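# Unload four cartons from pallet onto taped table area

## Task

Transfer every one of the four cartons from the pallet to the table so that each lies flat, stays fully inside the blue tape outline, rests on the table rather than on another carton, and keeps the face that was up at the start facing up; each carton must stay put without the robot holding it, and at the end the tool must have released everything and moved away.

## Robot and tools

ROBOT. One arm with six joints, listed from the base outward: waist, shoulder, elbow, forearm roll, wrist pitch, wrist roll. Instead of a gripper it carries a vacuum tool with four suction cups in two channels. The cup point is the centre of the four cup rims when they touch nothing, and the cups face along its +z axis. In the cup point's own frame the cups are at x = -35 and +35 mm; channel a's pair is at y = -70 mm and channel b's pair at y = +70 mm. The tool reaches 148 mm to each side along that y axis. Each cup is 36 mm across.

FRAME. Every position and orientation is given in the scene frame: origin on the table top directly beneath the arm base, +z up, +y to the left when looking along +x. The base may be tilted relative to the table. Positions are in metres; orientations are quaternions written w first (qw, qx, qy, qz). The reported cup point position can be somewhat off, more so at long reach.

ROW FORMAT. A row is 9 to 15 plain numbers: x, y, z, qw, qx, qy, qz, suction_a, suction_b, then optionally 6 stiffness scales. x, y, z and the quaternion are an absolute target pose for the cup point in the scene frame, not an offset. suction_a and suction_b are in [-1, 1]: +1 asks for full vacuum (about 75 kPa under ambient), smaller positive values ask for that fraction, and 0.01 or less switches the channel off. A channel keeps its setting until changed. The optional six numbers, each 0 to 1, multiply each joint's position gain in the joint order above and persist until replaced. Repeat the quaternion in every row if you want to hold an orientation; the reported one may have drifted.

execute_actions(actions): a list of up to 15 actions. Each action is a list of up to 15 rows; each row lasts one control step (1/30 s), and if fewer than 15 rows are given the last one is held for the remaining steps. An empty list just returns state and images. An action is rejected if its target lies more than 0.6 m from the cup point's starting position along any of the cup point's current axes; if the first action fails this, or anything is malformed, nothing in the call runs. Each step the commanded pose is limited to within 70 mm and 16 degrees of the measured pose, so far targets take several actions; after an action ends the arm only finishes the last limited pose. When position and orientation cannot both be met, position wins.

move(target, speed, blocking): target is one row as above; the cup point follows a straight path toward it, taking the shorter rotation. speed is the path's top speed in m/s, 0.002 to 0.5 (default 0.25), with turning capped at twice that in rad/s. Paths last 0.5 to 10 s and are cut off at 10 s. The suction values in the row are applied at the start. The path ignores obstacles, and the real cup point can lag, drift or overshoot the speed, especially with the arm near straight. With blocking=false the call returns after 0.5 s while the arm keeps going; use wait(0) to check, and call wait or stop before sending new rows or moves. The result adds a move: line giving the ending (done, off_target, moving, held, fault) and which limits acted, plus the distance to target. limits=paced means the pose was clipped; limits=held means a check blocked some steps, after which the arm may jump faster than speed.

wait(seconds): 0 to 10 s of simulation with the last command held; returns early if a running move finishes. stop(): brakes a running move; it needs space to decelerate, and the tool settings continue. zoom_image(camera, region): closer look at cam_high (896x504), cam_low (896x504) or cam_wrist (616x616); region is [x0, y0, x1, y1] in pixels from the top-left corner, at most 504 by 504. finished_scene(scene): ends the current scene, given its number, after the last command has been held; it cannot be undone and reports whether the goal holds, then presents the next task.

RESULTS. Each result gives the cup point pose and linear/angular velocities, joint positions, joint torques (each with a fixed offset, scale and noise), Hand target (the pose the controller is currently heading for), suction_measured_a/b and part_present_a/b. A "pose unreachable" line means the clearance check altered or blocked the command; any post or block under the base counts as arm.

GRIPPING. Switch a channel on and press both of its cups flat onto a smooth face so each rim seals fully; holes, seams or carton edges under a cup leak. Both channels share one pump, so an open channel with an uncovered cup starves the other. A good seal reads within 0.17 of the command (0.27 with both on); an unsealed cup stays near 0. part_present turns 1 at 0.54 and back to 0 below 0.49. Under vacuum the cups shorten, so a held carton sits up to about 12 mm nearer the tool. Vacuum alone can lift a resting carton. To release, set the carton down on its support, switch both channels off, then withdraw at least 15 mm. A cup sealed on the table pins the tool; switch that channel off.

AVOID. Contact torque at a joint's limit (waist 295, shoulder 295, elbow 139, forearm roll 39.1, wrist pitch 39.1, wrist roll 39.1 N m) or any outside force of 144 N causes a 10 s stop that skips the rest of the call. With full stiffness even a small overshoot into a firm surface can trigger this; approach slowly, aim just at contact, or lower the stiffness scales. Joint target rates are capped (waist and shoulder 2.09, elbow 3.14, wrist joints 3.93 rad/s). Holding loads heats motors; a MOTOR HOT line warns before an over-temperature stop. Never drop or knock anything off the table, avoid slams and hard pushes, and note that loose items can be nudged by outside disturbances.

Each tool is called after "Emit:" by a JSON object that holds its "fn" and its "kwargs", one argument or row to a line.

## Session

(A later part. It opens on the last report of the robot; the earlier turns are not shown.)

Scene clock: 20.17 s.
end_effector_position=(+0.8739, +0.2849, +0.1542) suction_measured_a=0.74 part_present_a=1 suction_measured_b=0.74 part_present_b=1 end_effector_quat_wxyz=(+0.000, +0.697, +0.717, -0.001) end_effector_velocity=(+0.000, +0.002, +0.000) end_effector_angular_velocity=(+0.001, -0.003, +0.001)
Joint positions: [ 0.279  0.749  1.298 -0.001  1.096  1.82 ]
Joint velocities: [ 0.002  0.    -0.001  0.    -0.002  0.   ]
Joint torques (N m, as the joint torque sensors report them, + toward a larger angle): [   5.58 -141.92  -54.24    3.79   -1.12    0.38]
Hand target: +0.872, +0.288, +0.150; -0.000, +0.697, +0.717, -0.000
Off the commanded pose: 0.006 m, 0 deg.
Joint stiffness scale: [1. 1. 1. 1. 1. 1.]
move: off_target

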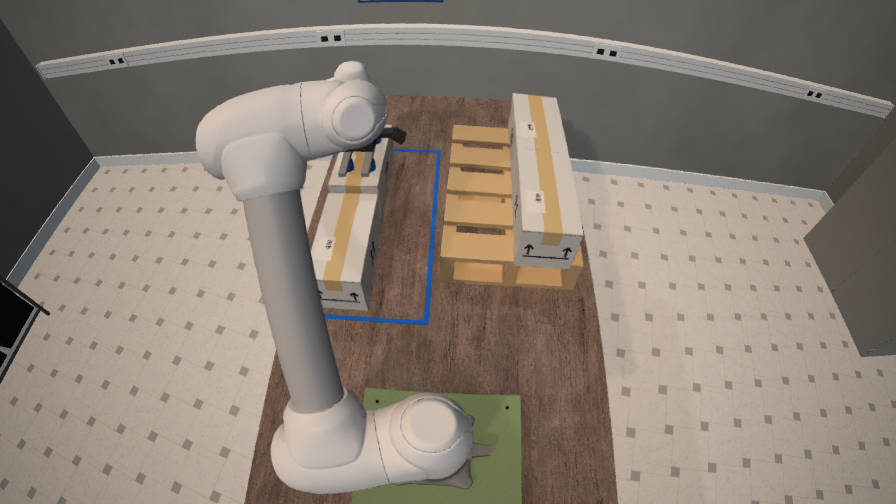

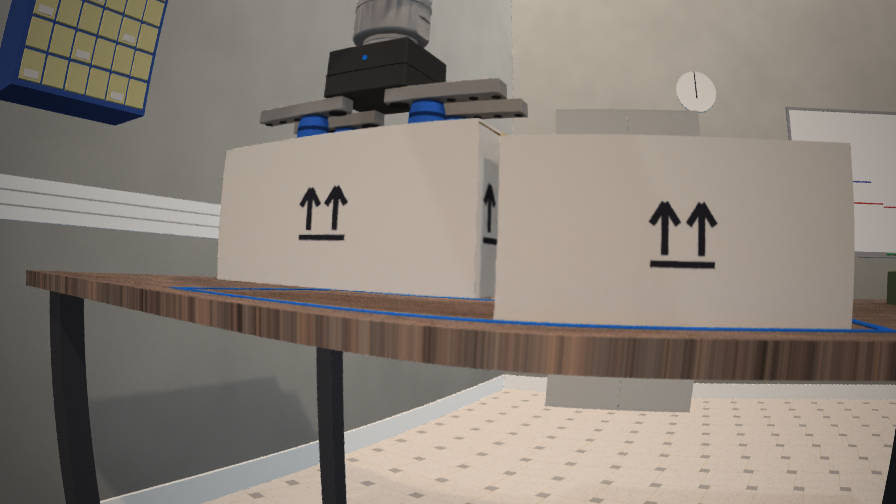

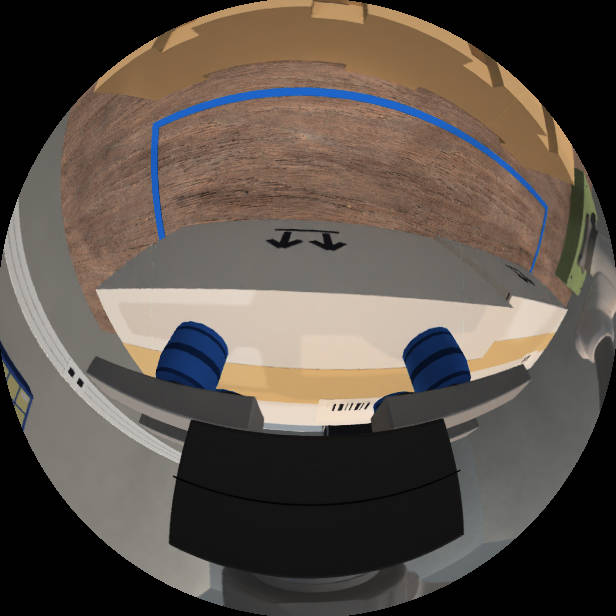

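Emit:
{"fn": "move", "kwargs": {
  "target": [0.872,0.288,0.133,0,0.697,0.717,0,1,1],
  "speed": 0.03
}}

Emit:
{"fn": "move", "kwargs": {
  "target": [0.872,0.288,0.142,0,0.697,0.717,0,0,0]
}}

Emit:
{"fn": "move", "kwargs": {
  "target": [0.88,0.26,0.29,0,0.7071,0.7071,0,0,0]
}}

Emit:
{"fn": "move", "kwargs": {
  "target": [0.946,-0.287,0.315,0,0.7071,0.7071,0,0,0],
  "speed": 0.4
}}

Emit:
{"fn": "move", "kwargs": {
  "target": [0.946,-0.287,0.26,0,0.7071,0.7071,0,1,1],
  "speed": 0.05
}}

Emit:
{"fn": "move", "kwargs": {
  "target": [0.952,-0.28,0.31,0,0.7071,0.7071,0,1,1],
  "speed": 0.08
}}

Emit:
{"fn": "move", "kwargs": {
  "target": [0.955,-0.1,0.31,0,0.7071,0.7071,0,1,1]
}}

Emit:
{"fn": "move", "kwargs": {
  "target": [0.875,0.117,0.31,0,0.697,0.717,0,1,1]
}}

Emit:
{"fn": "move", "kwargs": {
  "target": [0.875,0.127,0.15,0,0.697,0.717,0,1,1],
  "speed": 0.12
}}

Scene clock: 21.67 s.
end_effector_position=(+0.8749, +0.2851, +0.1387) suction_measured_a=0.74 part_present_a=1 suction_measured_b=0.74 part_present_b=1 end_effector_quat_wxyz=(+0.001, +0.697, +0.717, +0.000) end_effector_velocity=(+0.000, +0.001, +0.000) end_effector_angular_velocity=(+0.000, -0.001, +0.000)
Joint positions: [ 0.279  0.761  1.306 -0.001  1.073  1.82 ]
Joint velocities: [ 0.001 -0.    -0.     0.    -0.001  0.   ]
Joint torques (N m, as the joint torque sensors report them, + toward a larger angle): [  -0.73 -140.95  -52.82    3.81   -0.29    0.35]
Hand target: +0.872, +0.288, +0.133; -0.000, +0.697, +0.717, -0.000
Off the commanded pose: 0.007 m, 0 deg.
Joint stiffness scale: [1. 1. 1. 1. 1. 1.]
move: off_target

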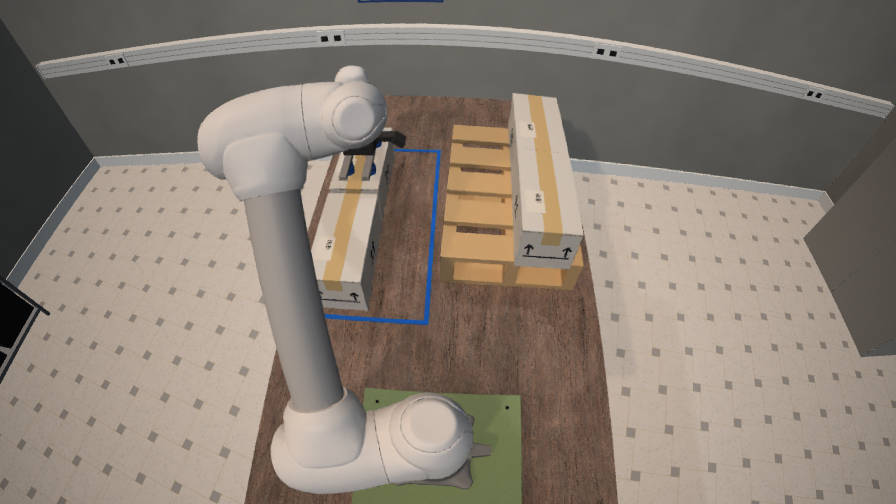

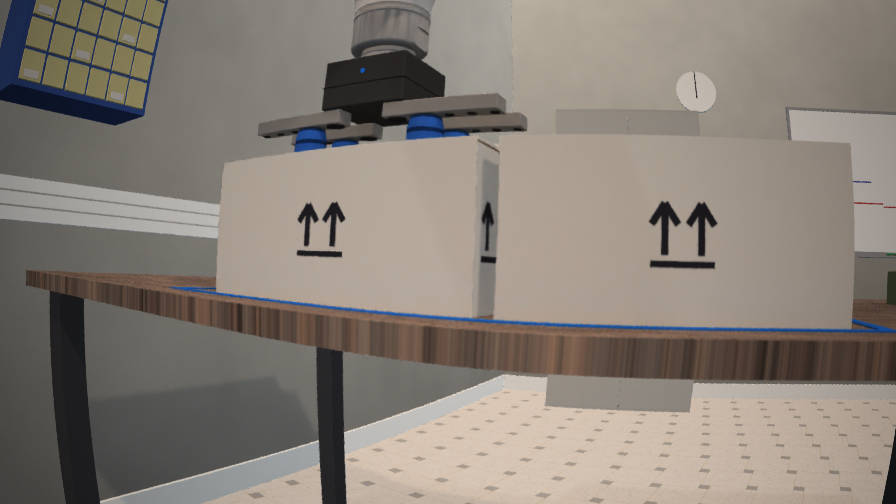

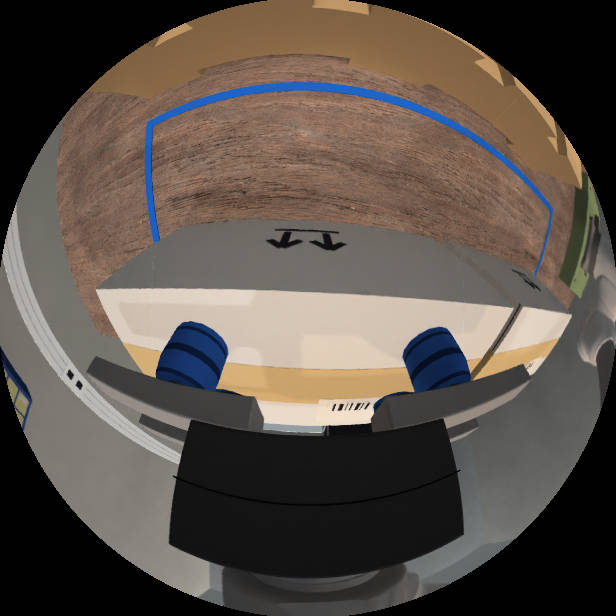

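Scene clock: 22.37 s.
end_effector_position=(+0.8756, +0.2854, +0.1461) suction_measured_a=0.00 part_present_a=0 suction_measured_b=0.00 part_present_b=0 end_effector_quat_wxyz=(+0.003, +0.697, +0.717, +0.004) end_effector_velocity=(+0.000, -0.002, -0.000) end_effector_angular_velocity=(-0.000, +0.000, -0.002)
Joint positions: [ 0.279  0.754  1.305 -0.001  1.073  1.82 ]
Joint velocities: [-0.002  0.     0.    -0.     0.     0.   ]
Joint torques (N m, as the joint torque sensors report them, + toward a larger angle): [ -0.67 -99.67 -35.93   3.67  -2.81   0.44]
Hand target: +0.872, +0.288, +0.142; +0.000, +0.697, +0.717, +0.000
Off the commanded pose: 0.006 m, 1 deg.
Joint stiffness scale: [1. 1. 1. 1. 1. 1.]
move: off_target

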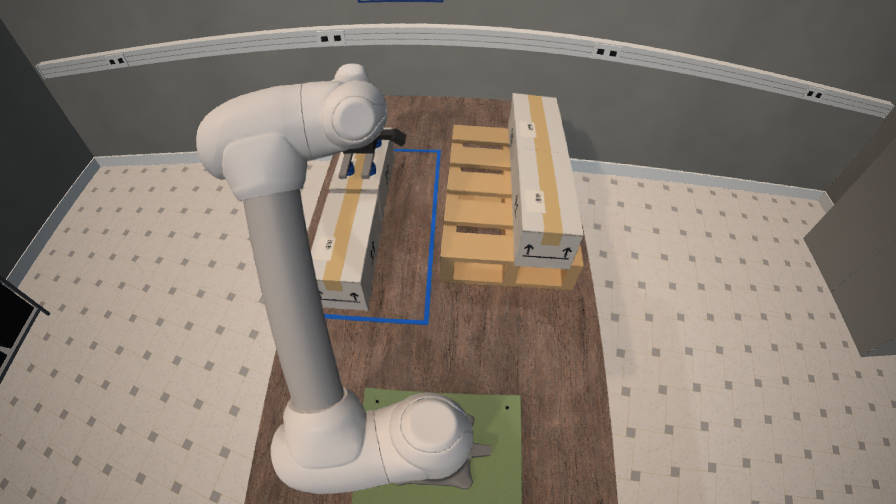

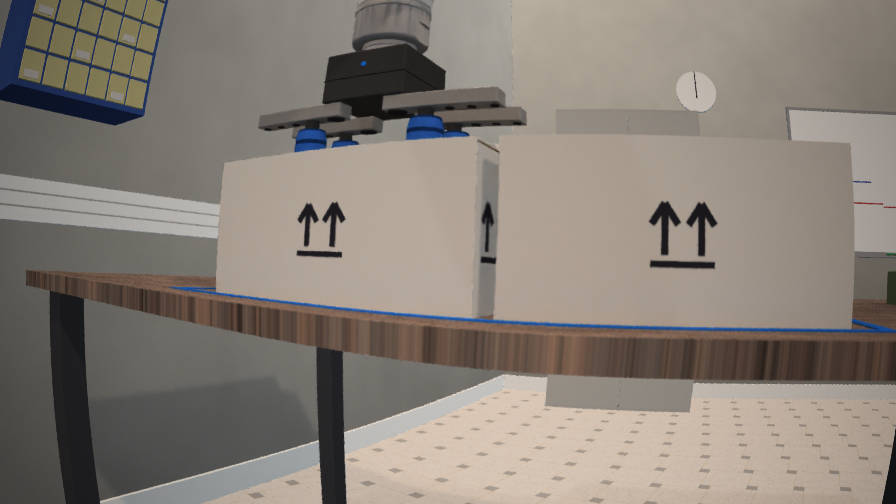

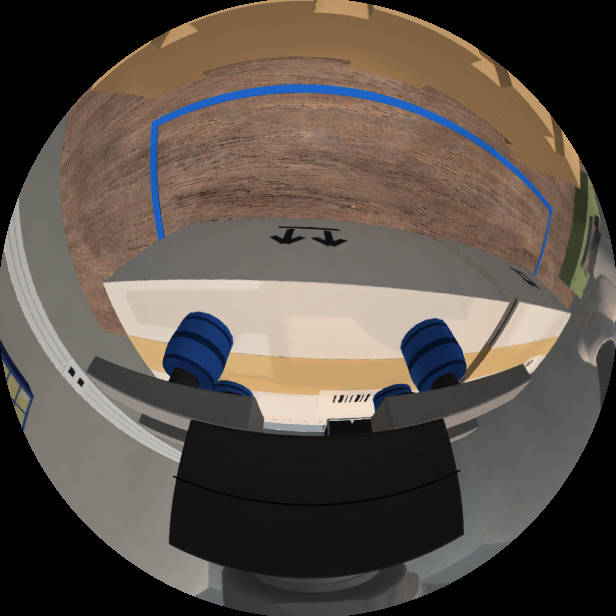

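Scene clock: 23.37 s.
end_effector_position=(+0.8787, +0.2632, +0.2859) suction_measured_a=0.00 part_present_a=0 suction_measured_b=0.00 part_present_b=0 end_effector_quat_wxyz=(+0.001, +0.706, +0.709, +0.001) end_effector_velocity=(-0.001, -0.001, +0.000) end_effector_angular_velocity=(-0.002, +0.006, -0.001)
Joint positions: [ 0.255  0.661  1.2   -0.001  1.279  1.82 ]
Joint velocities: [-0.001 -0.    -0.     0.     0.006  0.   ]
Joint torques (N m, as the joint torque sensors report them, + toward a larger angle): [   4.29 -117.93  -44.74    4.76    0.41    0.42]
Hand target: +0.880, +0.260, +0.290; +0.000, +0.707, +0.707, +0.000
Off the commanded pose: 0.005 m, 0 deg.
Joint stiffness scale: [1. 1. 1. 1. 1. 1.]
move: off_target

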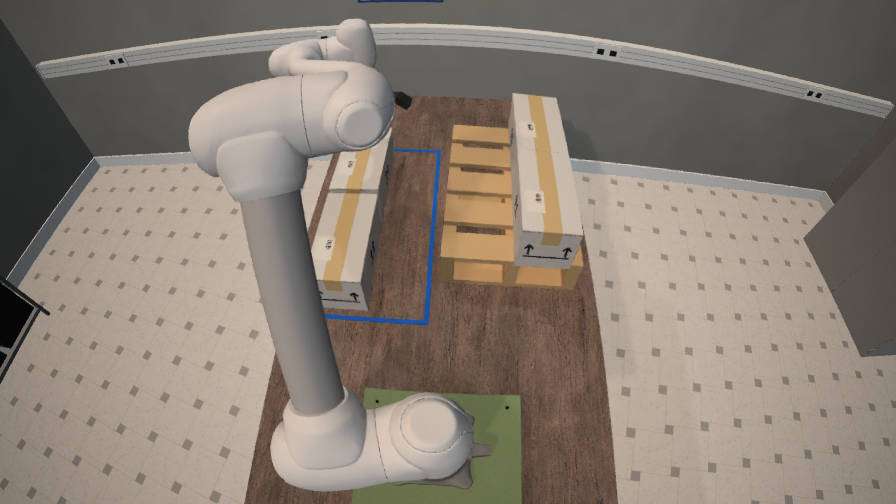

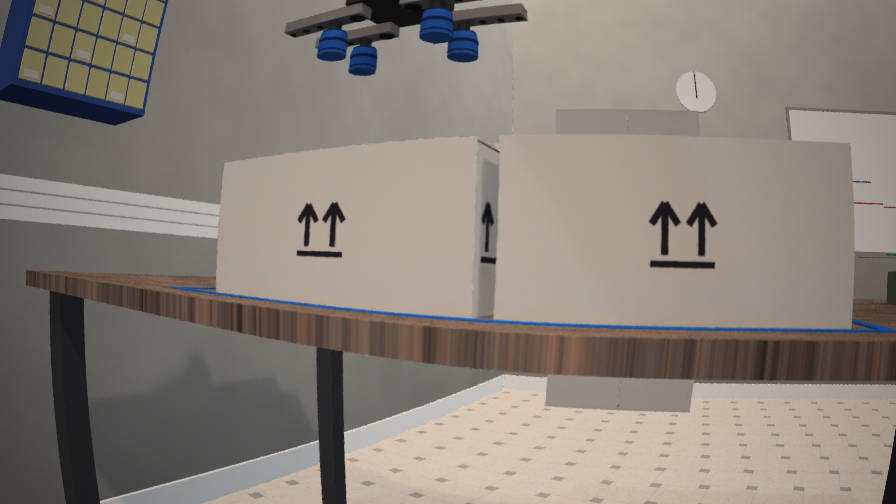

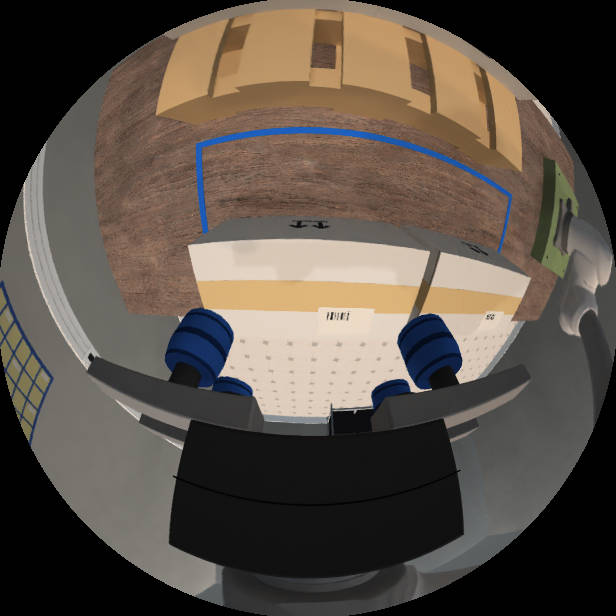

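Scene clock: 25.30 s.
end_effector_position=(+0.9472, -0.2837, +0.3126) suction_measured_a=0.00 part_present_a=0 suction_measured_b=0.00 part_present_b=0 end_effector_quat_wxyz=(+0.002, +0.707, +0.707, +0.000) end_effector_velocity=(+0.001, +0.001, +0.002) end_effector_angular_velocity=(-0.001, -0.002, +0.004)
Joint positions: [-0.324  0.778  0.946 -0.001  1.415  1.246]
Joint velocities: [ 0.002 -0.    -0.004 -0.     0.002 -0.002]
Joint torques (N m, as the joint torque sensors report them, + toward a larger angle): [   1.63 -125.16  -44.52    4.12    0.38    0.64]
Hand target: +0.947, -0.287, +0.315; -0.000, +0.707, +0.707, -0.000
Off the commanded pose: 0.004 m, 0 deg.
Joint stiffness scale: [1. 1. 1. 1. 1. 1.]
move: off_target

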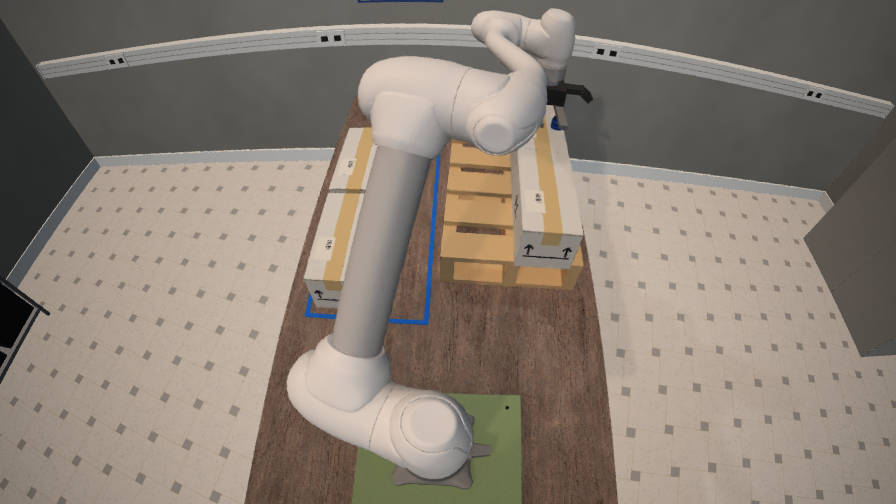

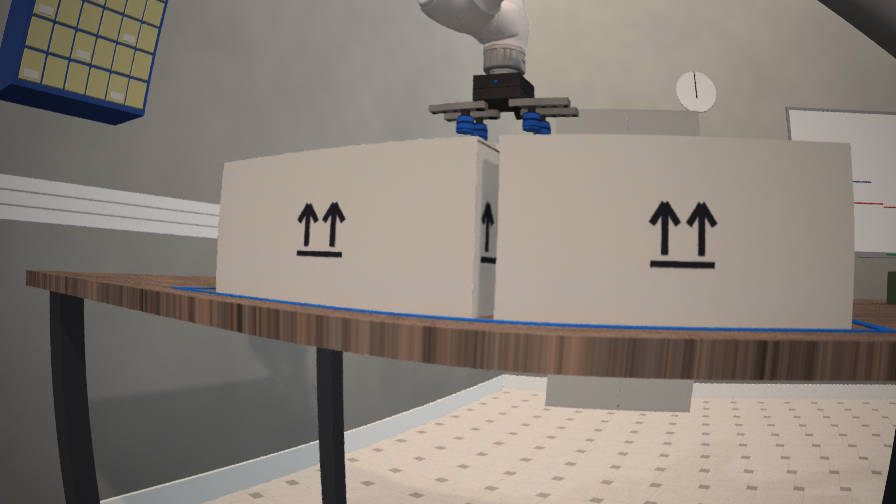

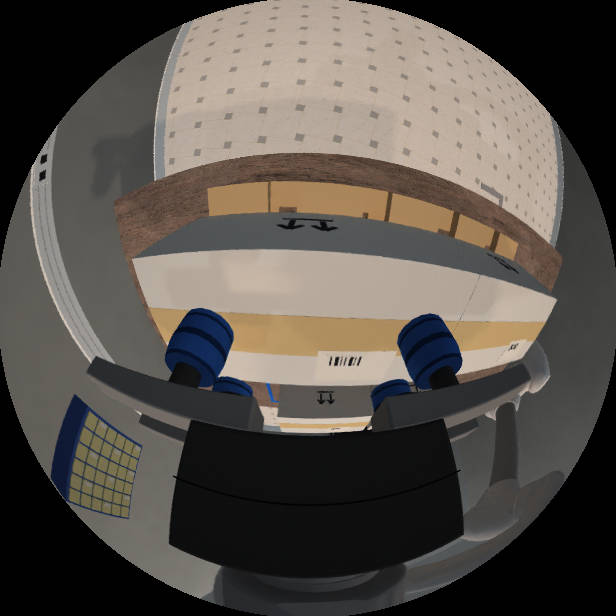

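Scene clock: 26.90 s.
end_effector_position=(+0.9471, -0.2837, +0.2628) suction_measured_a=0.54 part_present_a=1 suction_measured_b=0.54 part_present_b=1 end_effector_quat_wxyz=(-0.001, +0.707, +0.707, -0.001) end_effector_velocity=(+0.003, +0.001, -0.000) end_effector_angular_velocity=(-0.003, -0.009, +0.002)
Joint positions: [-0.324  0.798  1.    -0.001  1.346  1.245]
Joint velocities: [ 0.002 -0.     0.001 -0.    -0.01  -0.001]
Joint torques (N m, as the joint torque sensors report them, + toward a larger angle): [   2.44 -136.46  -50.05    3.84    1.52    0.37]
Hand target: +0.946, -0.287, +0.260; -0.000, +0.707, +0.707, -0.000
Off the commanded pose: 0.004 m, 0 deg.
Joint stiffness scale: [1. 1. 1. 1. 1. 1.]
move: off_target

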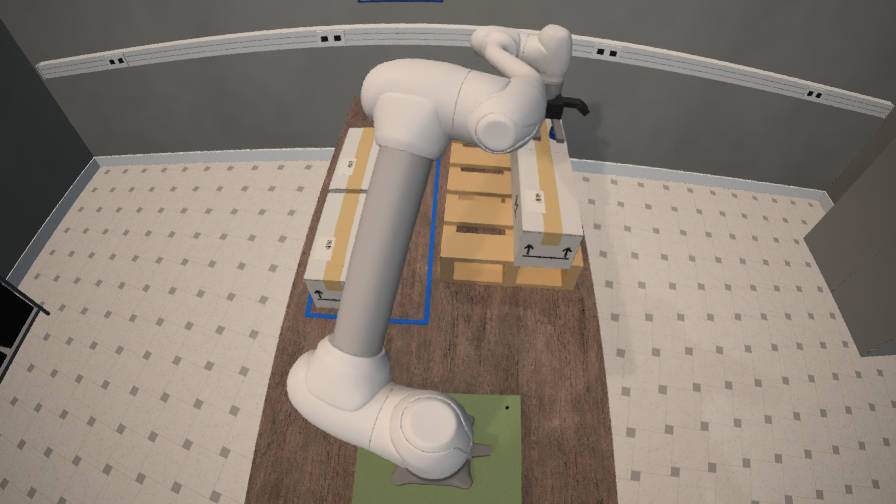

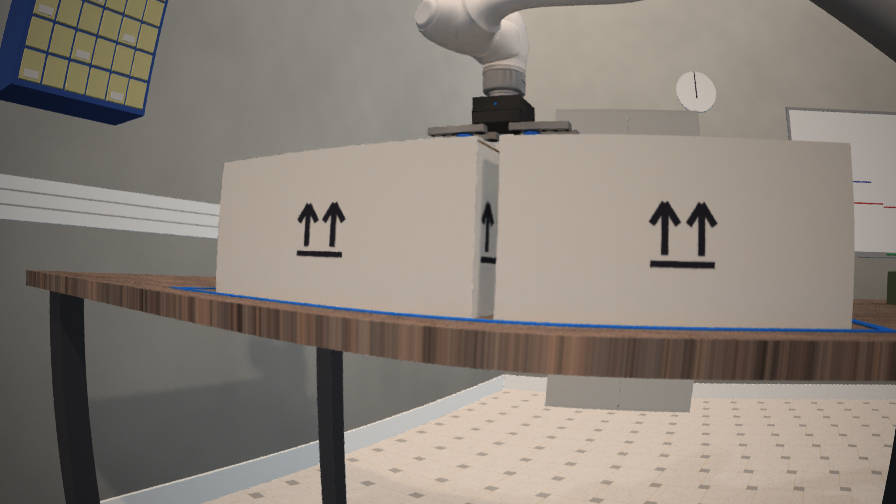

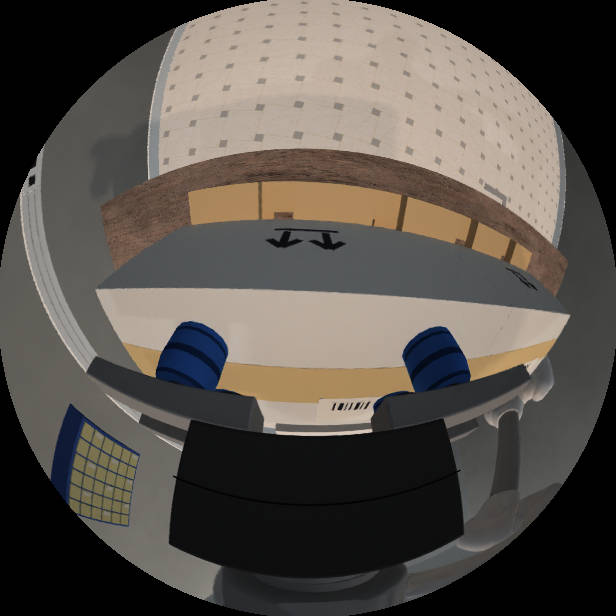

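Scene clock: 27.83 s.
end_effector_position=(+0.9508, -0.2841, +0.3052) suction_measured_a=0.73 part_present_a=1 suction_measured_b=0.73 part_present_b=1 end_effector_quat_wxyz=(+0.001, +0.707, +0.707, -0.000) end_effector_velocity=(-0.000, +0.000, +0.000) end_effector_angular_velocity=(+0.001, +0.001, -0.000)
Joint positions: [-0.324  0.788  0.942 -0.001  1.411  1.247]
Joint velocities: [ 0.     0.    -0.001  0.     0.002  0.   ]
Joint torques (N m, as the joint torque sensors report them, + toward a larger angle): [   0.58 -152.33  -58.96    4.32    0.07    0.61]
Hand target: +0.952, -0.280, +0.310; +0.000, +0.707, +0.707, +0.000
Off the commanded pose: 0.006 m, 0 deg.
Joint stiffness scale: [1. 1. 1. 1. 1. 1.]
move: off_target

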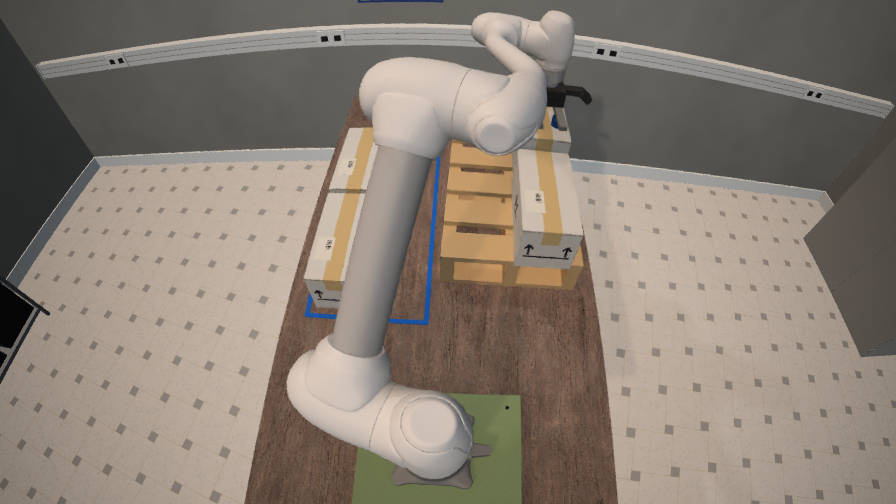

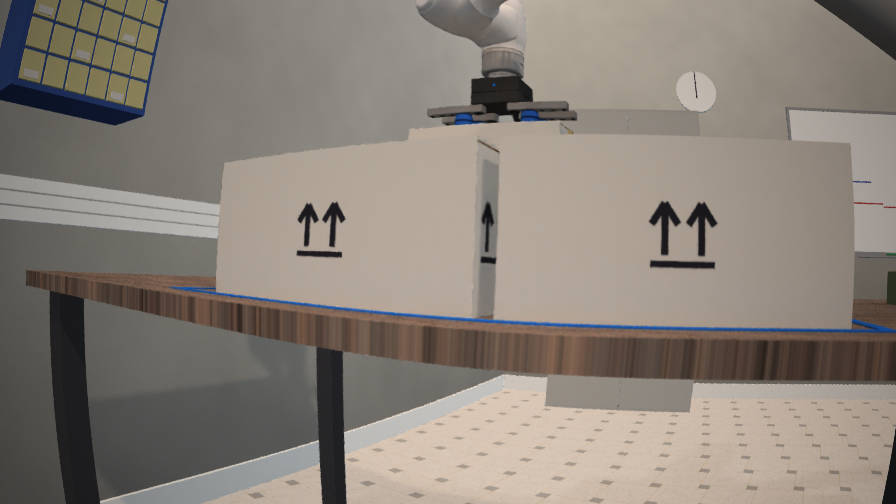

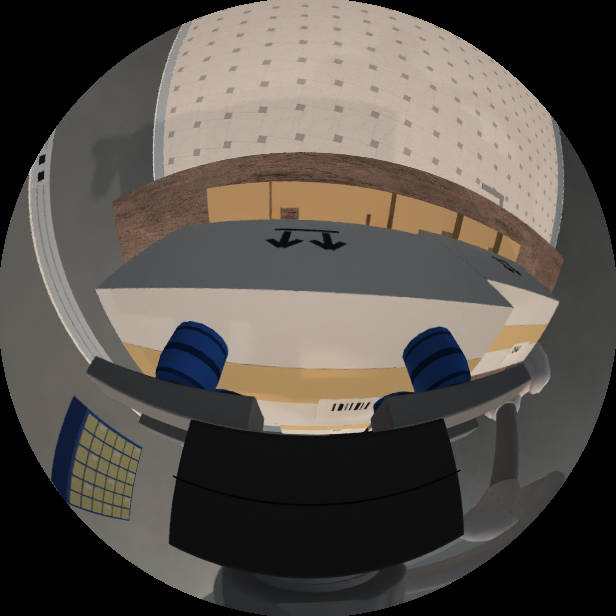

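Scene clock: 29.00 s.
end_effector_position=(+0.9548, -0.1037, +0.3125) suction_measured_a=0.74 part_present_a=1 suction_measured_b=0.74 part_present_b=1 end_effector_quat_wxyz=(-0.001, +0.707, +0.707, -0.001) end_effector_velocity=(+0.000, -0.000, -0.000) end_effector_angular_velocity=(-0.000, -0.001, -0.004)
Joint positions: [-0.142  0.727  1.037 -0.001  1.381  1.427]
Joint velocities: [-0.     0.     0.     0.    -0.001  0.003]
Joint torques (N m, as the joint torque sensors report them, + toward a larger angle): [   0.34 -143.84  -59.01    4.09    0.24    0.52]
Hand target: +0.955, -0.100, +0.310; +0.000, +0.707, +0.707, +0.000
Off the commanded pose: 0.004 m, 0 deg.
Joint stiffness scale: [1. 1. 1. 1. 1. 1.]
move: off_target

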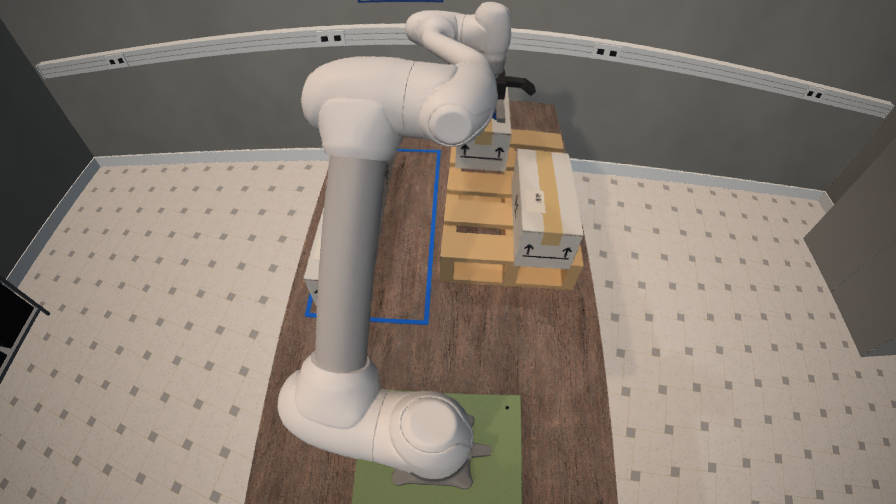

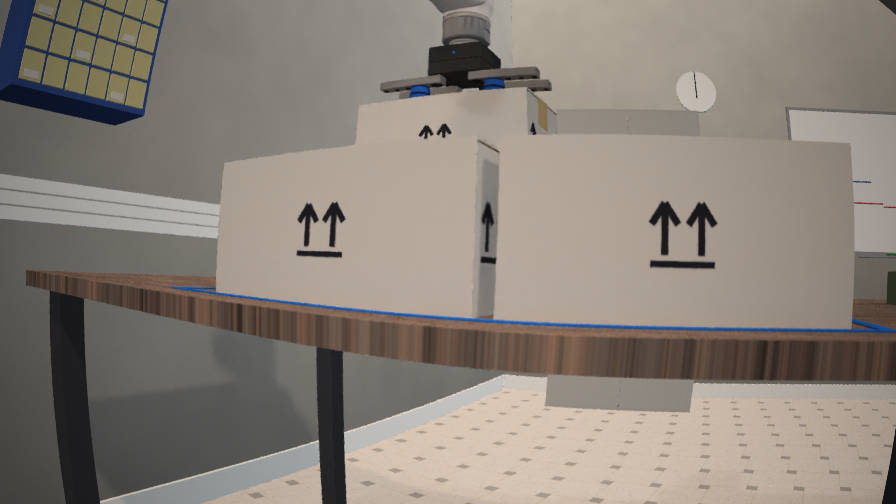

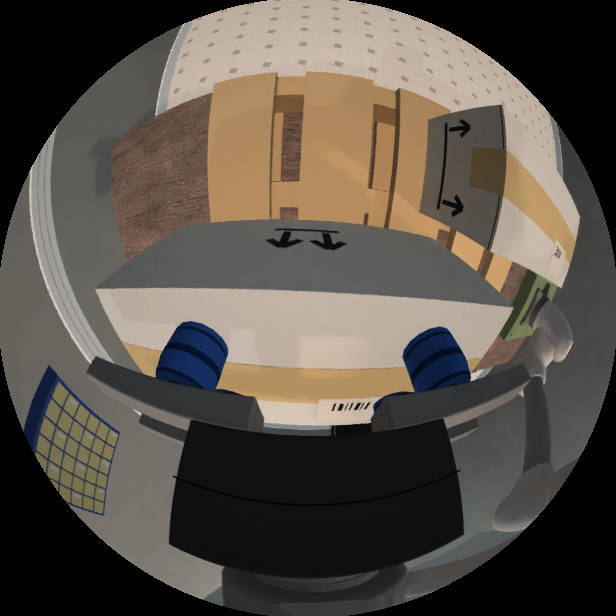

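Scene clock: 30.40 s.
end_effector_position=(+0.8759, +0.1135, +0.3124) suction_measured_a=0.74 part_present_a=1 suction_measured_b=0.74 part_present_b=1 end_effector_quat_wxyz=(-0.001, +0.697, +0.717, -0.002) end_effector_velocity=(+0.000, +0.000, +0.000) end_effector_angular_velocity=(+0.000, -0.001, -0.002)
Joint positions: [ 0.091  0.594  1.262 -0.001  1.288  1.632]
Joint velocities: [ 0.    -0.     0.    -0.    -0.001  0.002]
Joint torques (N m, as the joint torque sensors report them, + toward a larger angle): [  -0.54 -130.98  -56.7     4.02   -0.03    0.74]
Hand target: +0.875, +0.117, +0.310; +0.000, +0.697, +0.717, +0.000
Off the commanded pose: 0.004 m, 0 deg.
Joint stiffness scale: [1. 1. 1. 1. 1. 1.]
move: off_target

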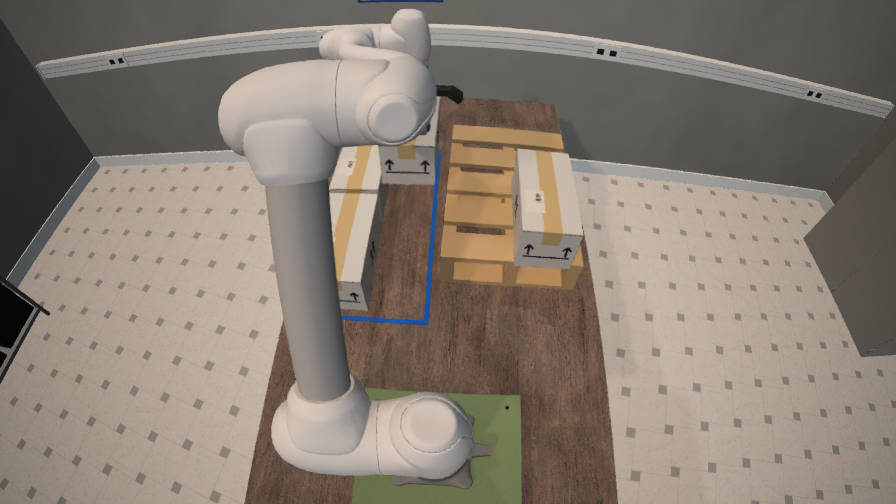

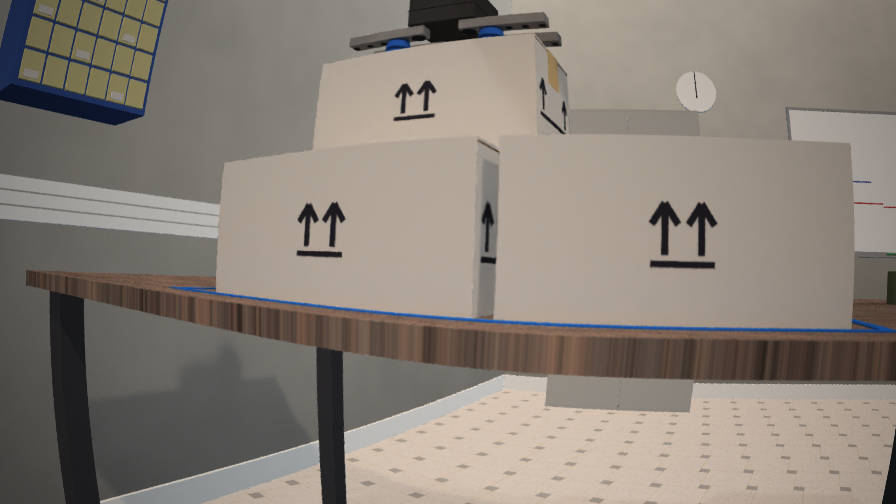

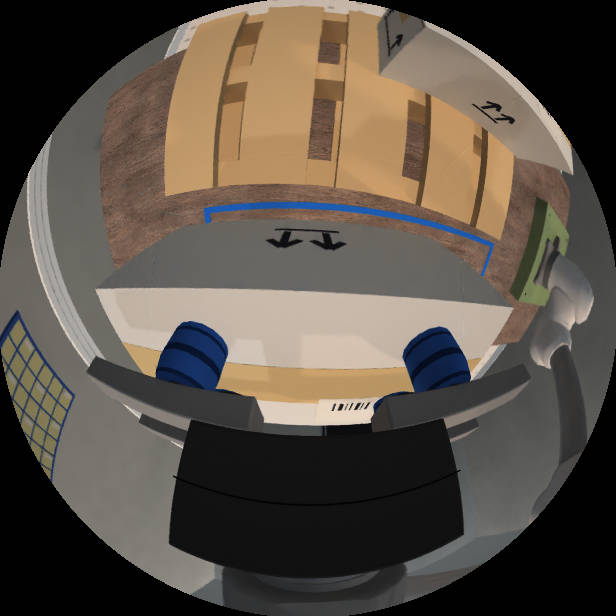

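Scene clock: 32.13 s.
end_effector_position=(+0.8766, +0.1233, +0.1543) suction_measured_a=0.74 part_present_a=1 suction_measured_b=0.74 part_present_b=1 end_effector_quat_wxyz=(-0.000, +0.697, +0.717, -0.001) end_effector_velocity=(+0.001, +0.000, +0.000) end_effector_angular_velocity=(+0.000, -0.003, +0.000)
Joint positions: [ 0.102  0.699  1.389 -0.001  1.055  1.644]
Joint velocities: [ 0.    -0.    -0.     0.    -0.002 -0.   ]
Joint torques (N m, as the joint torque sensors report them, + toward a larger angle): [  -0.43 -133.75  -51.2     3.5     0.47    0.72]
Hand target: +0.875, +0.127, +0.150; -0.000, +0.697, +0.717, +0.000
Off the commanded pose: 0.006 m, 0 deg.
Joint stiffness scale: [1. 1. 1. 1. 1. 1.]
move: off_target

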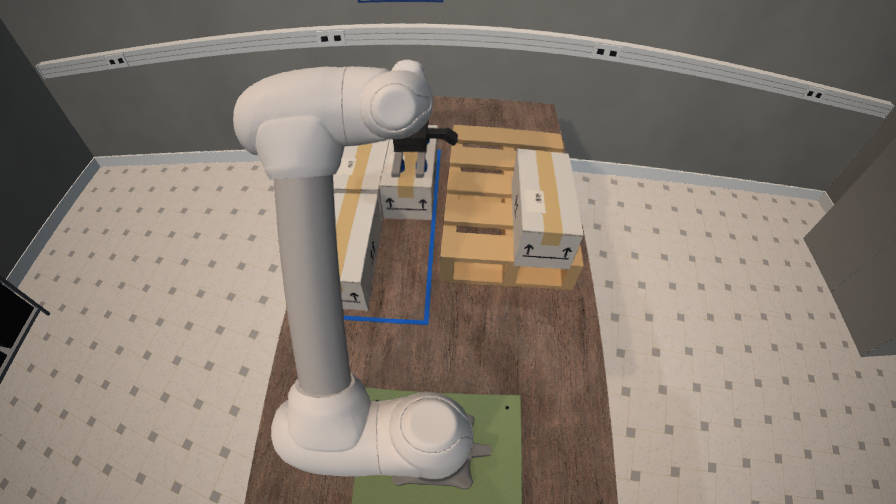

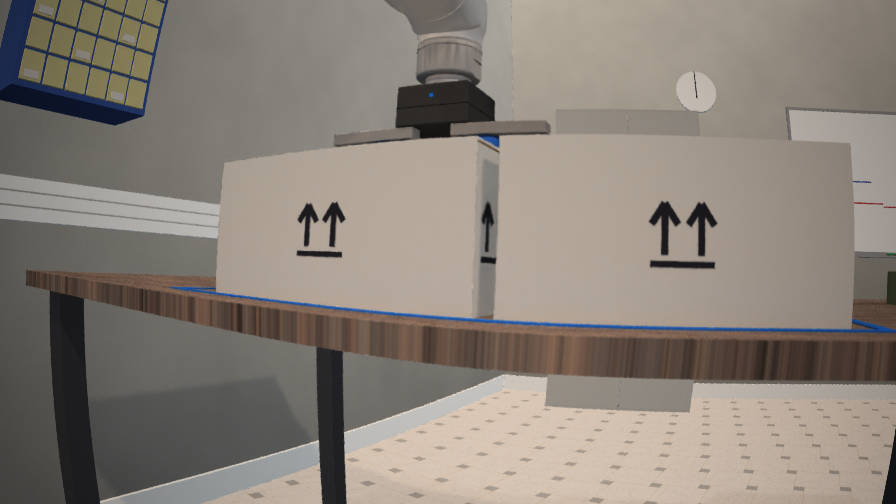

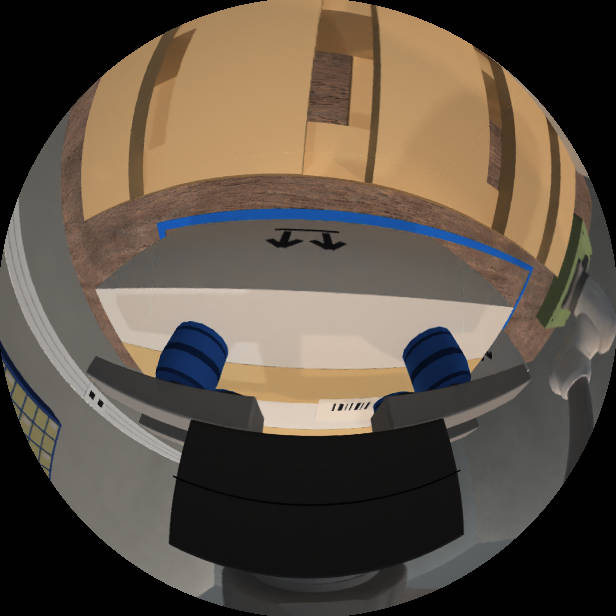

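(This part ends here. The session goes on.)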